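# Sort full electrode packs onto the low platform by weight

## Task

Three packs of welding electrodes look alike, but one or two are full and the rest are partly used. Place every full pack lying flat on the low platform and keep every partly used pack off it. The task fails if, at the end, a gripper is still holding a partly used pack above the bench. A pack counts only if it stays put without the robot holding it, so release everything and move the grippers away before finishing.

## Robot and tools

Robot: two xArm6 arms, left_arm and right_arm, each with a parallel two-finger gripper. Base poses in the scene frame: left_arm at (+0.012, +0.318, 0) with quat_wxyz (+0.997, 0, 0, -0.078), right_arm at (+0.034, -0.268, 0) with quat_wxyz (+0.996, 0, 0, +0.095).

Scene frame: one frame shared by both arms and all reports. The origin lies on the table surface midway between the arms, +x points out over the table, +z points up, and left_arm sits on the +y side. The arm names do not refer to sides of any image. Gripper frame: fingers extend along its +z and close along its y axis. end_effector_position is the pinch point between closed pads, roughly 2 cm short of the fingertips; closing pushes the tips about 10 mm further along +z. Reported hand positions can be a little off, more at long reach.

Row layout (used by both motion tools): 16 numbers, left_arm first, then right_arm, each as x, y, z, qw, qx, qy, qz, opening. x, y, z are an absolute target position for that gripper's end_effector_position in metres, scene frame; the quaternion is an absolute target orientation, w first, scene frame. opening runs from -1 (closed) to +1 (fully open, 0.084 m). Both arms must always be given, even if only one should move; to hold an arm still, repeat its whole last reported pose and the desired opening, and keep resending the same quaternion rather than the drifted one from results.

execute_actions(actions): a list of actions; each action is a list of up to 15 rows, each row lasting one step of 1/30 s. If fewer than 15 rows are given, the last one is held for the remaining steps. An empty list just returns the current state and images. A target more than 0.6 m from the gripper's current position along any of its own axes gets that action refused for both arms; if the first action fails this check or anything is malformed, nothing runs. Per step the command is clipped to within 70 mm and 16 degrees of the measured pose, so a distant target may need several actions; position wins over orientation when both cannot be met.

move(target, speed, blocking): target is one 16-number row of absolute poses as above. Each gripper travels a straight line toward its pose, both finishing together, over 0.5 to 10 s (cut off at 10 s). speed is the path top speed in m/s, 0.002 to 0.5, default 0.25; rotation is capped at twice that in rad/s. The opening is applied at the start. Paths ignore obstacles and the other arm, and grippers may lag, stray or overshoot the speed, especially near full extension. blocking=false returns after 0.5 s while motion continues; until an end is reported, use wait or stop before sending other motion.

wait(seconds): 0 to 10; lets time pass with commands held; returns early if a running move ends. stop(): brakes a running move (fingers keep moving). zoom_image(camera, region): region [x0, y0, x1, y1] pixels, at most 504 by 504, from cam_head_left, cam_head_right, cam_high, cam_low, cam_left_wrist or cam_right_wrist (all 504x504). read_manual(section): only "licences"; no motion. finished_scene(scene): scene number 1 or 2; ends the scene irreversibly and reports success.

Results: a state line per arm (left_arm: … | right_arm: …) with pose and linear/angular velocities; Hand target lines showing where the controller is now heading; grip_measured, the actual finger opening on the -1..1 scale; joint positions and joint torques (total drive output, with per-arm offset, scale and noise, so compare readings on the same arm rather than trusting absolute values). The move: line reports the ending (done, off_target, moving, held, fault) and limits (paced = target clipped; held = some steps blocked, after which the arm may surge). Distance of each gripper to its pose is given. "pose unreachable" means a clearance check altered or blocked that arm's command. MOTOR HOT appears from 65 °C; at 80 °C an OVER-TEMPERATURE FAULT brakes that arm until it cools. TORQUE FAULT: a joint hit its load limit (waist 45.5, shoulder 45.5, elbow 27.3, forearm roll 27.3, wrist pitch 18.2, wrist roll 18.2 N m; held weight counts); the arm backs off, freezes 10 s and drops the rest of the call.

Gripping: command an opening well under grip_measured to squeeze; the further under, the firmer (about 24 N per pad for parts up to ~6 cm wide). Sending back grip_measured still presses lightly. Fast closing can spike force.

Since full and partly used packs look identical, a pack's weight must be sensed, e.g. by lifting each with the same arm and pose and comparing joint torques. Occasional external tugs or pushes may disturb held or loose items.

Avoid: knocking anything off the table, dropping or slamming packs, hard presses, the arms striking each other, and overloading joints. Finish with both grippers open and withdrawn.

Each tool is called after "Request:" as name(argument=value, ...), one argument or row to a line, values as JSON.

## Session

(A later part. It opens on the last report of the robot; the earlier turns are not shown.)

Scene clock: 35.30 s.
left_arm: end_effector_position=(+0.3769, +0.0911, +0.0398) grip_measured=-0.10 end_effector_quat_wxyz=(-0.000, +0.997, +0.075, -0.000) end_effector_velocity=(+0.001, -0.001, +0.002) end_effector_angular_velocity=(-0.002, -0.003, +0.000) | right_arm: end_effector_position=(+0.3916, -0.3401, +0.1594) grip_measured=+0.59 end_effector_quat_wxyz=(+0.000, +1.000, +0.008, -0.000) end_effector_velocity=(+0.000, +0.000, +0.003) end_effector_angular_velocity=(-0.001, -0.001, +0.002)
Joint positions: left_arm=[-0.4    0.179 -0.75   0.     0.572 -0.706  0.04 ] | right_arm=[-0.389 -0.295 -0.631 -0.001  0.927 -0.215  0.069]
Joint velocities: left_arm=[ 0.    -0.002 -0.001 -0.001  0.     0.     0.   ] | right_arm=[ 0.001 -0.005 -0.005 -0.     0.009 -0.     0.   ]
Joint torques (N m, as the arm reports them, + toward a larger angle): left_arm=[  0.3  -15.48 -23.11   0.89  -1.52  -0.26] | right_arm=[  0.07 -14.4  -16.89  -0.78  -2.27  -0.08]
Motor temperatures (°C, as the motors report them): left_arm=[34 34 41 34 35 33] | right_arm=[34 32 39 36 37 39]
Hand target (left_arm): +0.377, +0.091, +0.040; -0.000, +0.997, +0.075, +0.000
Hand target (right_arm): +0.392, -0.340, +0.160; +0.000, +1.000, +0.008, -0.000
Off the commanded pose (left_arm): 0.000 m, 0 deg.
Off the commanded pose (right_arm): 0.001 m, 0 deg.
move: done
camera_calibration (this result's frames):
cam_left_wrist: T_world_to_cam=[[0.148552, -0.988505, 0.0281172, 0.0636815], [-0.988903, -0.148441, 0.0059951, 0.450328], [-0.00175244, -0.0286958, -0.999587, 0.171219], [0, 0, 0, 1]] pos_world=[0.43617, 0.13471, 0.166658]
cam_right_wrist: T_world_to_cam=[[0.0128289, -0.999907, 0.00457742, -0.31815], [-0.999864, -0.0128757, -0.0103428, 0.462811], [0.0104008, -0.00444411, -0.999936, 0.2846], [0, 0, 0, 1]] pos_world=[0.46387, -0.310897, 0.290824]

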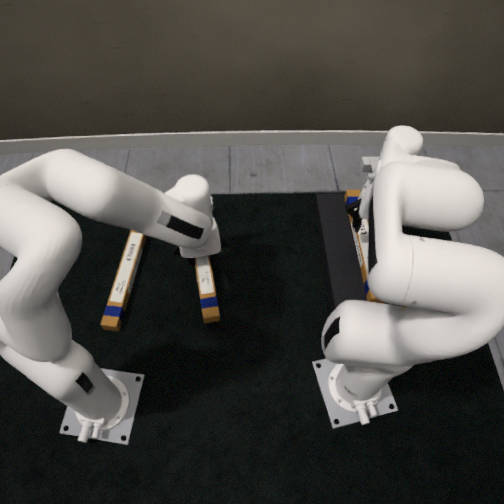

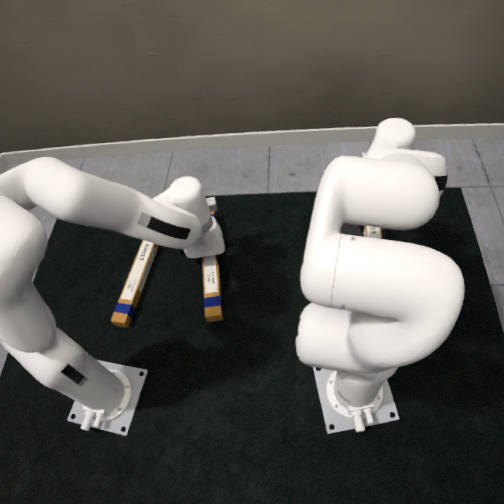

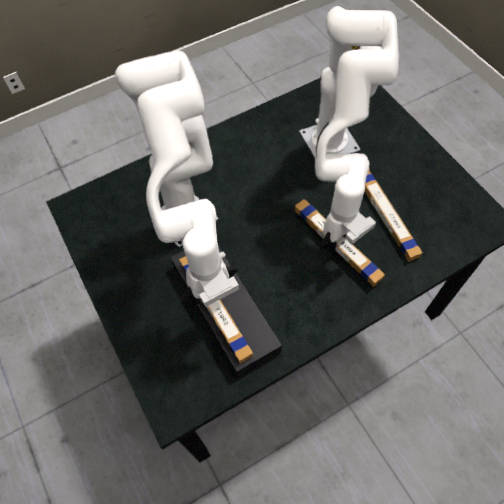

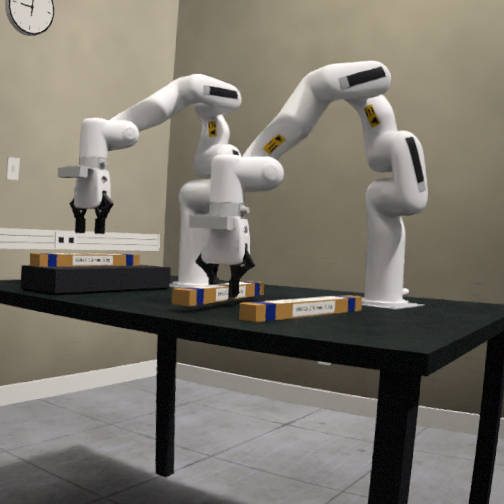

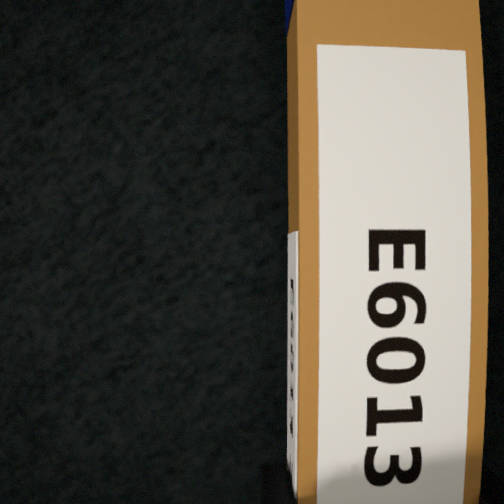

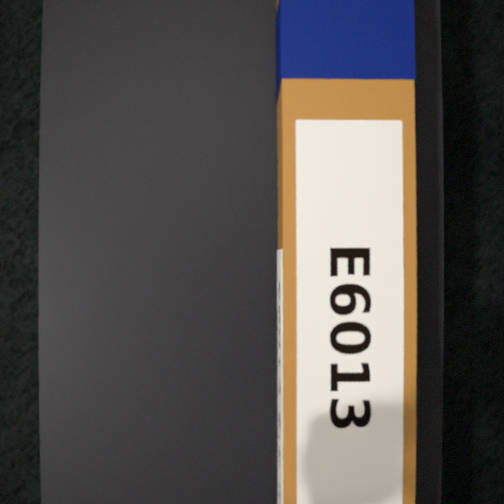

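Request:
wait(
  seconds=0,
)

Scene clock: 40.57 s.
left_arm: end_effector_position=(+0.3770, +0.0910, +0.0400) grip_measured=-0.10 end_effector_quat_wxyz=(-0.000, +0.997, +0.075, +0.000) end_effector_velocity=(+0.000, +0.001, -0.001) end_effector_angular_velocity=(+0.001, +0.002, +0.003) | right_arm: end_effector_position=(+0.3918, -0.3401, +0.1600) grip_measured=+0.59 end_effector_quat_wxyz=(+0.000, +1.000, +0.008, -0.000) end_effector_velocity=(-0.001, -0.000, -0.001) end_effector_angular_velocity=(+0.000, +0.002, -0.001)
Joint positions: left_arm=[-0.4    0.178 -0.75   0.     0.572 -0.706  0.04 ] | right_arm=[-0.389 -0.296 -0.632 -0.001  0.928 -0.215  0.069]
Joint velocities: left_arm=[ 0.003  0.002  0.    -0.     0.    -0.     0.   ] | right_arm=[-0.001 -0.     0.002 -0.    -0.    -0.    -0.   ]
Joint torques (N m, as the arm reports them, + toward a larger angle): left_arm=[  0.31 -15.87 -23.31   0.93  -1.64  -0.22] | right_arm=[  0.26 -14.4  -17.01  -0.85  -2.37  -0.04]
Motor temperatures (°C, as the motors report them): left_arm=[34 34 42 34 35 33] | right_arm=[34 32 39 36 37 39]
Hand target (left_arm): +0.377, +0.091, +0.040; -0.000, +0.997, +0.075, +0.000
Hand target (right_arm): +0.392, -0.340, +0.160; +0.000, +1.000, +0.008, -0.000
Off the commanded pose (left_arm): 0.000 m, 0 deg.
Off the commanded pose (right_arm): 0.000 m, 0 deg.
camera_calibration (this result's frames):
cam_left_wrist: T_world_to_cam=[[0.148549, -0.988499, 0.0283454, 0.0635922], [-0.988904, -0.148445, 0.0057271, 0.450431], [-0.0014535, -0.0288816, -0.999582, 0.171282], [0, 0, 0, 1]] pos_world=[0.436236, 0.134672, 0.166828]
cam_right_wrist: T_world_to_cam=[[0.0128315, -0.999906, 0.00476741, -0.318232], [-0.999854, -0.0128843, -0.0112069, 0.46318], [0.0112673, -0.00462291, -0.999926, 0.284775], [0, 0, 0, 1]] pos_world=[0.463987, -0.310918, 0.291461]

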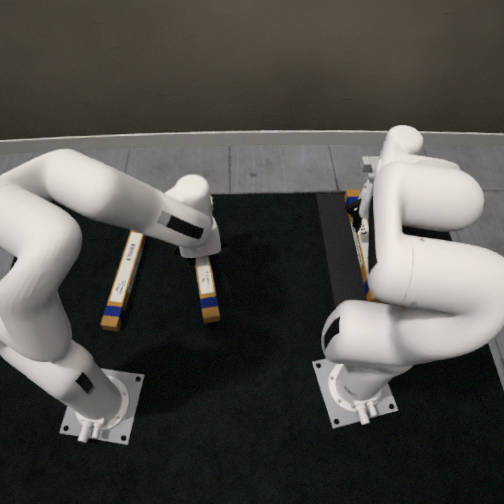

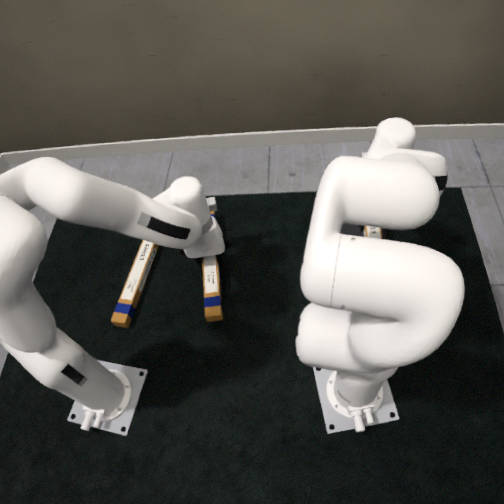

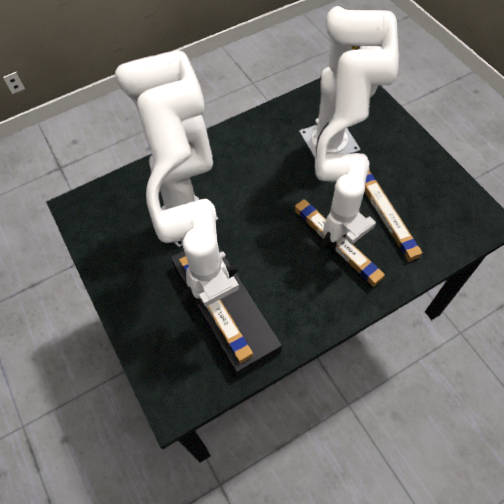

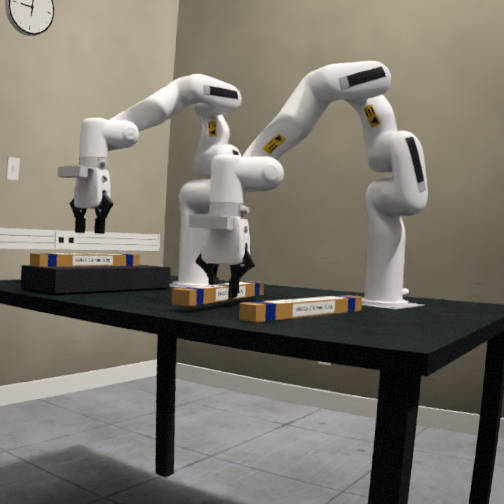

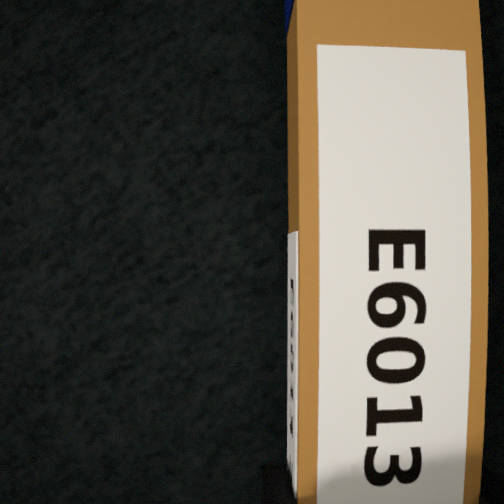

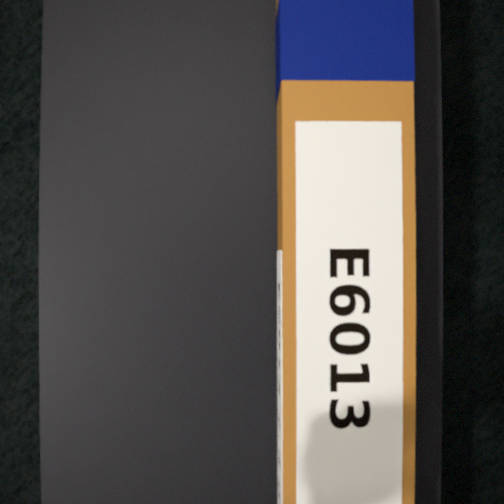

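Request:
move(
  target=[0.377,0.091,0.0255,0,0.9972,0.075,0,-1,0.38,-0.36,0.19,0,1,0.008,0,0.6],
  speed=0.08,
)

Request:
execute_actions(
  actions=[
    [[0.377,0.091,0.0255,0,0.9972,0.075,0,0.8,0.38,-0.36,0.19,0,1,0.008,0,0.6]],
  ],
)

Request:
move(
  target=[0.377,0.091,0.17,0,0.9972,0.075,0,0.8,0.33,-0.47,0.25,0,1,0.008,0,0.6],
)

Request:
finished_scene(
  scene=2,
)

Scene clock: 45.30 s.
left_arm: end_effector_position=(+0.3771, +0.0909, +0.0257) grip_measured=-0.10 end_effector_quat_wxyz=(+0.000, +0.997, +0.075, +0.000) end_effector_velocity=(-0.000, +0.001, -0.001) end_effector_angular_velocity=(+0.001, +0.001, -0.000) | right_arm: end_effector_position=(+0.3798, -0.3599, +0.1897) grip_measured=+0.59 end_effector_quat_wxyz=(+0.000, +1.000, +0.008, -0.000) end_effector_velocity=(+0.000, -0.001, +0.002) end_effector_angular_velocity=(-0.000, -0.002, +0.000)
Joint positions: left_arm=[-0.4    0.217 -0.748 -0.     0.53  -0.706  0.04 ] | right_arm=[-0.45  -0.365 -0.663 -0.     1.028 -0.276  0.069]
Joint velocities: left_arm=[ 0.     0.002  0.001  0.001 -0.001 -0.    -0.   ] | right_arm=[-0.003 -0.003 -0.004  0.     0.004 -0.003  0.   ]
Joint torques (N m, as the arm reports them, + toward a larger angle): left_arm=[  0.45 -15.86 -22.36   1.05  -1.74  -0.23] | right_arm=[  0.15 -13.49 -17.53  -0.8   -2.22  -0.03]
Motor temperatures (°C, as the motors report them): left_arm=[34 34 42 34 35 33] | right_arm=[34 32 39 36 37 39]
Hand target (left_arm): +0.377, +0.091, +0.026; +0.000, +0.997, +0.075, -0.000
Hand target (right_arm): +0.380, -0.360, +0.190; +0.000, +1.000, +0.008, -0.000
Off the commanded pose (left_arm): 0.000 m, 0 deg.
Off the commanded pose (right_arm): 0.000 m, 0 deg.
move: done
camera_calibration (this result's frames):
cam_left_wrist: T_world_to_cam=[[0.148413, -0.988508, 0.028742, 0.0639438], [-0.988925, -0.148312, 0.00559659, 0.450526], [-0.00126947, -0.0292543, -0.999571, 0.156936], [0, 0, 0, 1]] pos_world=[0.436245, 0.134619, 0.152509]
cam_right_wrist: T_world_to_cam=[[0.0131542, -0.999903, 0.00457303, -0.338073], [-0.999856, -0.0132024, -0.0106821, 0.451029], [0.0107414, -0.00443186, -0.999932, 0.314773], [0, 0, 0, 1]] pos_world=[0.45203, -0.33069, 0.321115]

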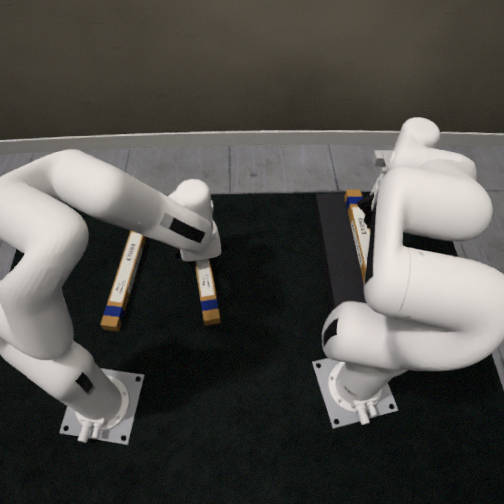

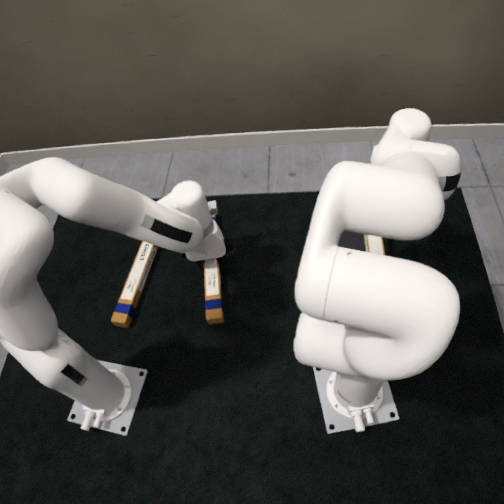

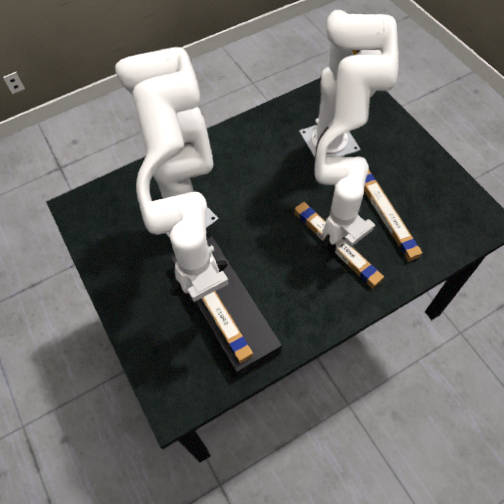

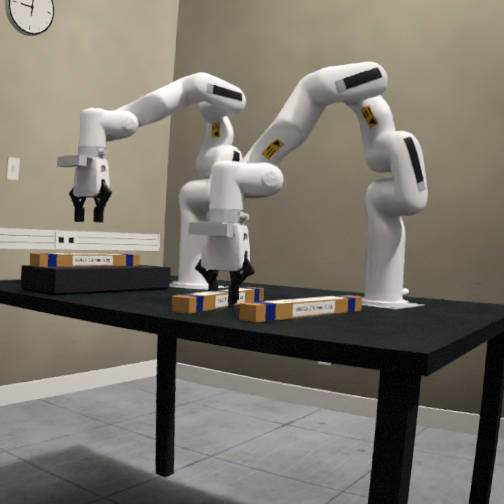

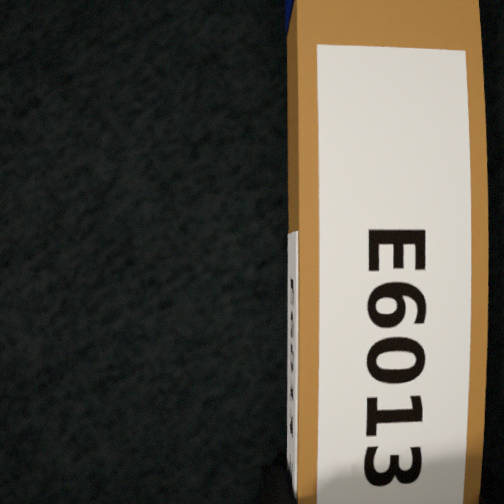

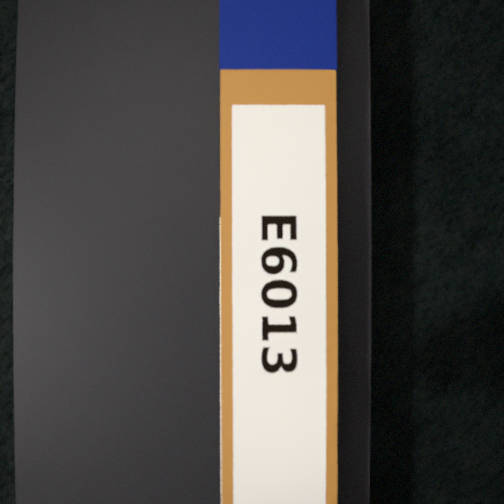

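Scene clock: 45.80 s.
left_arm: end_effector_position=(+0.3772, +0.0909, +0.0257) grip_measured=+0.80 end_effector_quat_wxyz=(+0.000, +0.997, +0.075, +0.000) end_effector_velocity=(-0.001, +0.001, -0.001) end_effector_angular_velocity=(+0.002, +0.004, +0.001) | right_arm: end_effector_position=(+0.3800, -0.3600, +0.1900) grip_measured=+0.59 end_effector_quat_wxyz=(-0.000, +1.000, +0.008, -0.000) end_effector_velocity=(+0.000, -0.000, +0.000) end_effector_angular_velocity=(+0.000, -0.000, -0.000)
Joint positions: left_arm=[-0.4    0.217 -0.748  0.     0.53  -0.706  0.077] | right_arm=[-0.45  -0.365 -0.664  0.     1.028 -0.277  0.069]
Joint velocities: left_arm=[0.002 0.002 0.001 0.    0.001 0.    0.   ] | right_arm=[-0.001 -0.    -0.001  0.     0.001 -0.001  0.   ]
Joint torques (N m, as the arm reports them, + toward a larger angle): left_arm=[  0.54 -13.18 -18.57   1.06  -0.98  -0.23] | right_arm=[  0.33 -13.31 -17.49  -0.97  -2.2   -0.12]
Motor temperatures (°C, as the motors report them): left_arm=[34 34 42 34 35 33] | right_arm=[34 32 39 36 37 39]
Hand target (left_arm): +0.377, +0.091, +0.026; +0.000, +0.997, +0.075, -0.000
Hand target (right_arm): +0.380, -0.360, +0.190; +0.000, +1.000, +0.008, -0.000
Off the commanded pose (left_arm): 0.000 m, 0 deg.
Off the commanded pose (right_arm): 0.000 m, 0 deg.
camera_calibration (this result's frames):
cam_left_wrist: T_world_to_cam=[[0.148467, -0.988498, 0.0288082, 0.0638804], [-0.988917, -0.148373, 0.00535844, 0.450628], [-0.00102243, -0.0292845, -0.999571, 0.15686], [0, 0, 0, 1]] pos_world=[0.43631, 0.1346, 0.152538]
cam_right_wrist: T_world_to_cam=[[0.0132815, -0.999902, 0.004349, -0.338204], [-0.999848, -0.0133298, -0.0112629, 0.451305], [0.0113198, -0.00419875, -0.999927, 0.314927], [0, 0, 0, 1]] pos_world=[0.452163, -0.330833, 0.321458]

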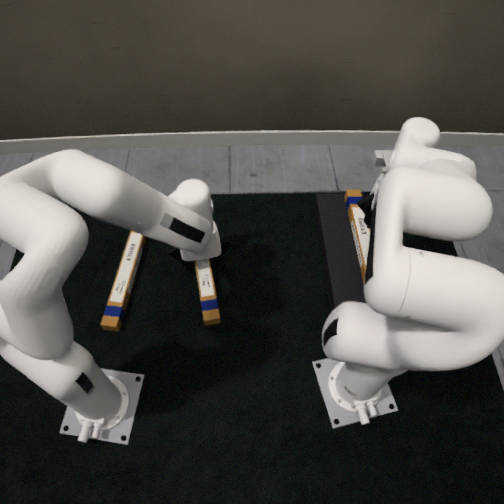

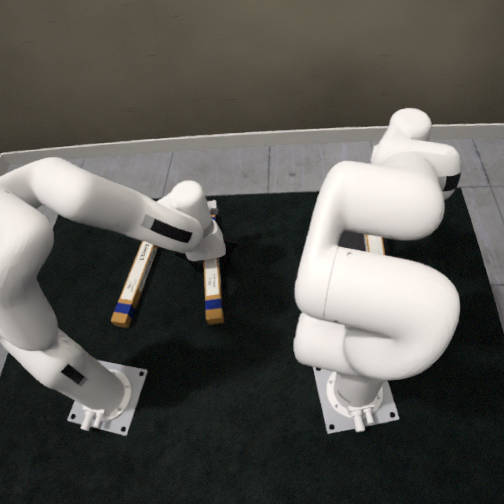

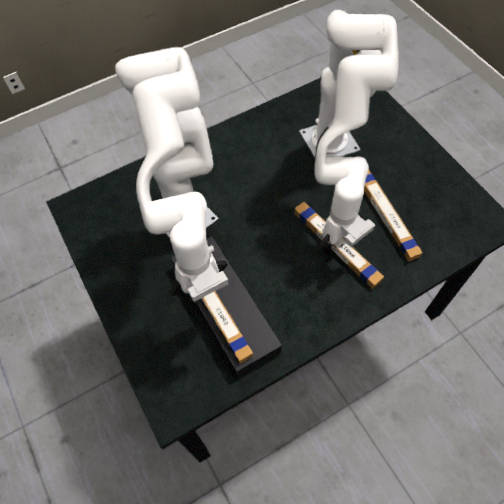

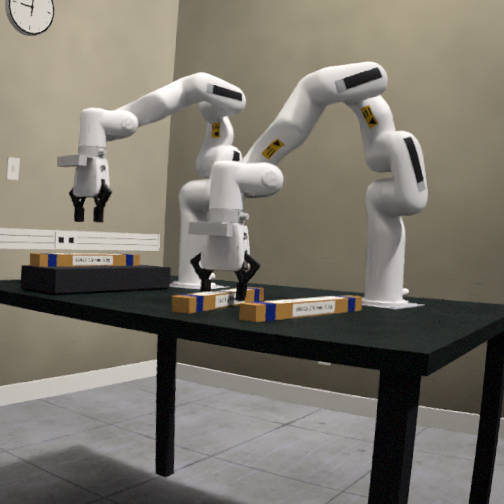

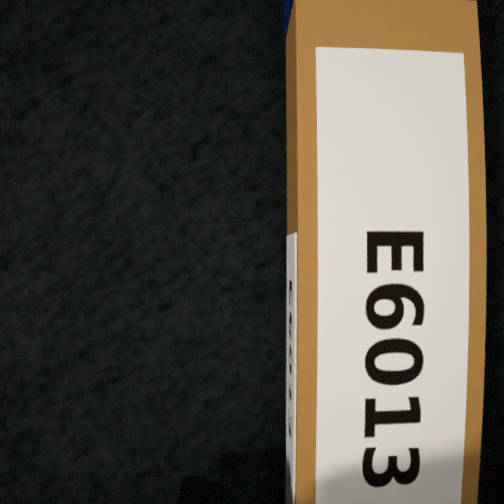

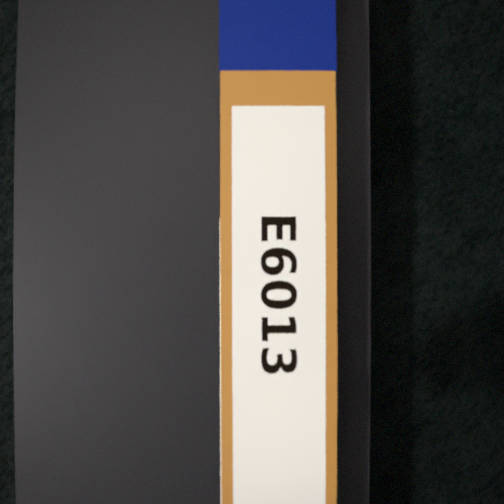

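Scene clock: 46.97 s.
left_arm: end_effector_position=(+0.3772, +0.0912, +0.1693) grip_measured=+0.80 end_effector_quat_wxyz=(-0.001, +0.997, +0.075, -0.000) end_effector_velocity=(+0.001, -0.001, +0.004) end_effector_angular_velocity=(-0.001, -0.004, -0.001) | right_arm: end_effector_position=(+0.3293, -0.4696, +0.2498) grip_measured=+0.59 end_effector_quat_wxyz=(+0.000, +1.000, +0.008, -0.001) end_effector_velocity=(+0.000, -0.002, +0.003) end_effector_angular_velocity=(-0.002, -0.004, -0.001)
Joint positions: left_arm=[-0.4   -0.084 -0.872  0.001  0.958 -0.707  0.077] | right_arm=[-0.789 -0.417 -0.796 -0.002  1.213 -0.614  0.069]
Joint velocities: left_arm=[-0.    -0.004 -0.007  0.001  0.007 -0.     0.   ] | right_arm=[-0.006  0.001 -0.008  0.001  0.003 -0.005  0.   ]
Joint torques (N m, as the arm reports them, + toward a larger angle): left_arm=[  0.33 -11.33 -23.23   0.94  -1.06  -0.24] | right_arm=[  0.18 -12.93 -18.02  -0.83  -2.24  -0.08]
Motor temperatures (°C, as the motors report them): left_arm=[34 34 42 34 35 33] | right_arm=[34 32 39 36 37 39]
Hand target (left_arm): +0.377, +0.091, +0.170; -0.000, +0.997, +0.075, +0.000
Hand target (right_arm): +0.329, -0.470, +0.250; +0.000, +1.000, +0.008, -0.001
Off the commanded pose (left_arm): 0.001 m, 0 deg.
Off the commanded pose (right_arm): 0.001 m, 0 deg.
move: done
camera_calibration (this result's frames):
cam_left_wrist: T_world_to_cam=[[0.149346, -0.988417, 0.026991, 0.060056], [-0.988783, -0.149236, 0.00602984, 0.449836], [-0.00193196, -0.0275888, -0.999617, 0.300611], [0, 0, 0, 1]] pos_world=[0.436402, 0.134786, 0.296162]
cam_right_wrist: T_world_to_cam=[[0.013244, -0.999899, 0.00516367, -0.447579], [-0.999864, -0.0132937, -0.00971816, 0.399472], [0.00978582, -0.00503427, -0.999939, 0.374947], [0, 0, 0, 1]] pos_world=[0.401676, -0.440336, 0.381118]

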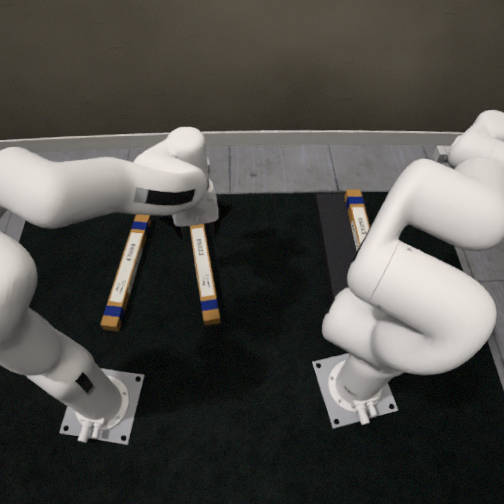

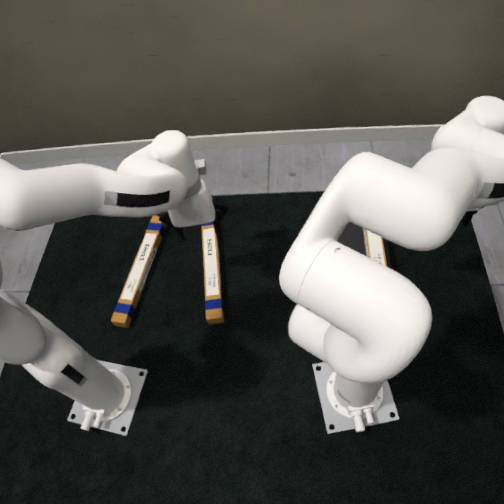

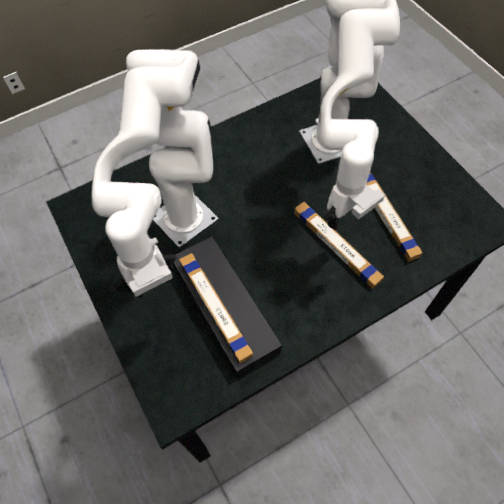

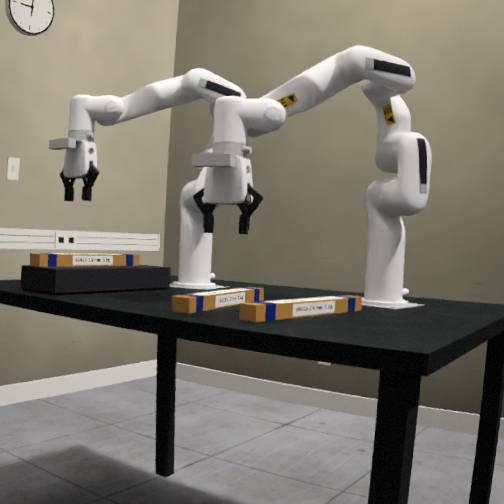

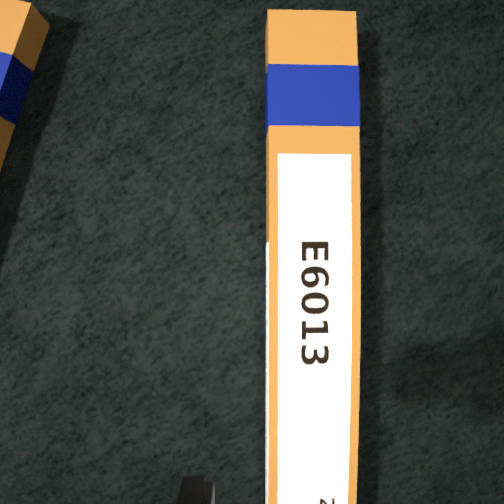

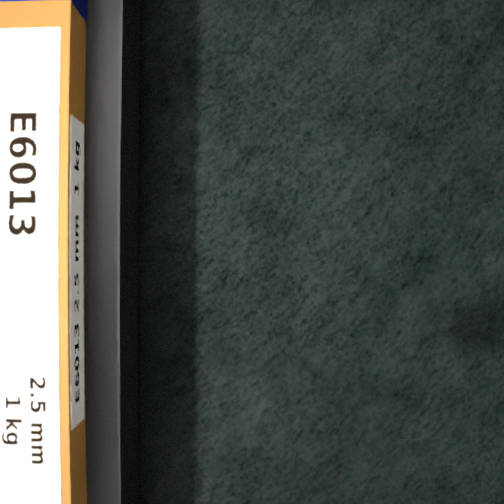

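The scene is finished: the task was done.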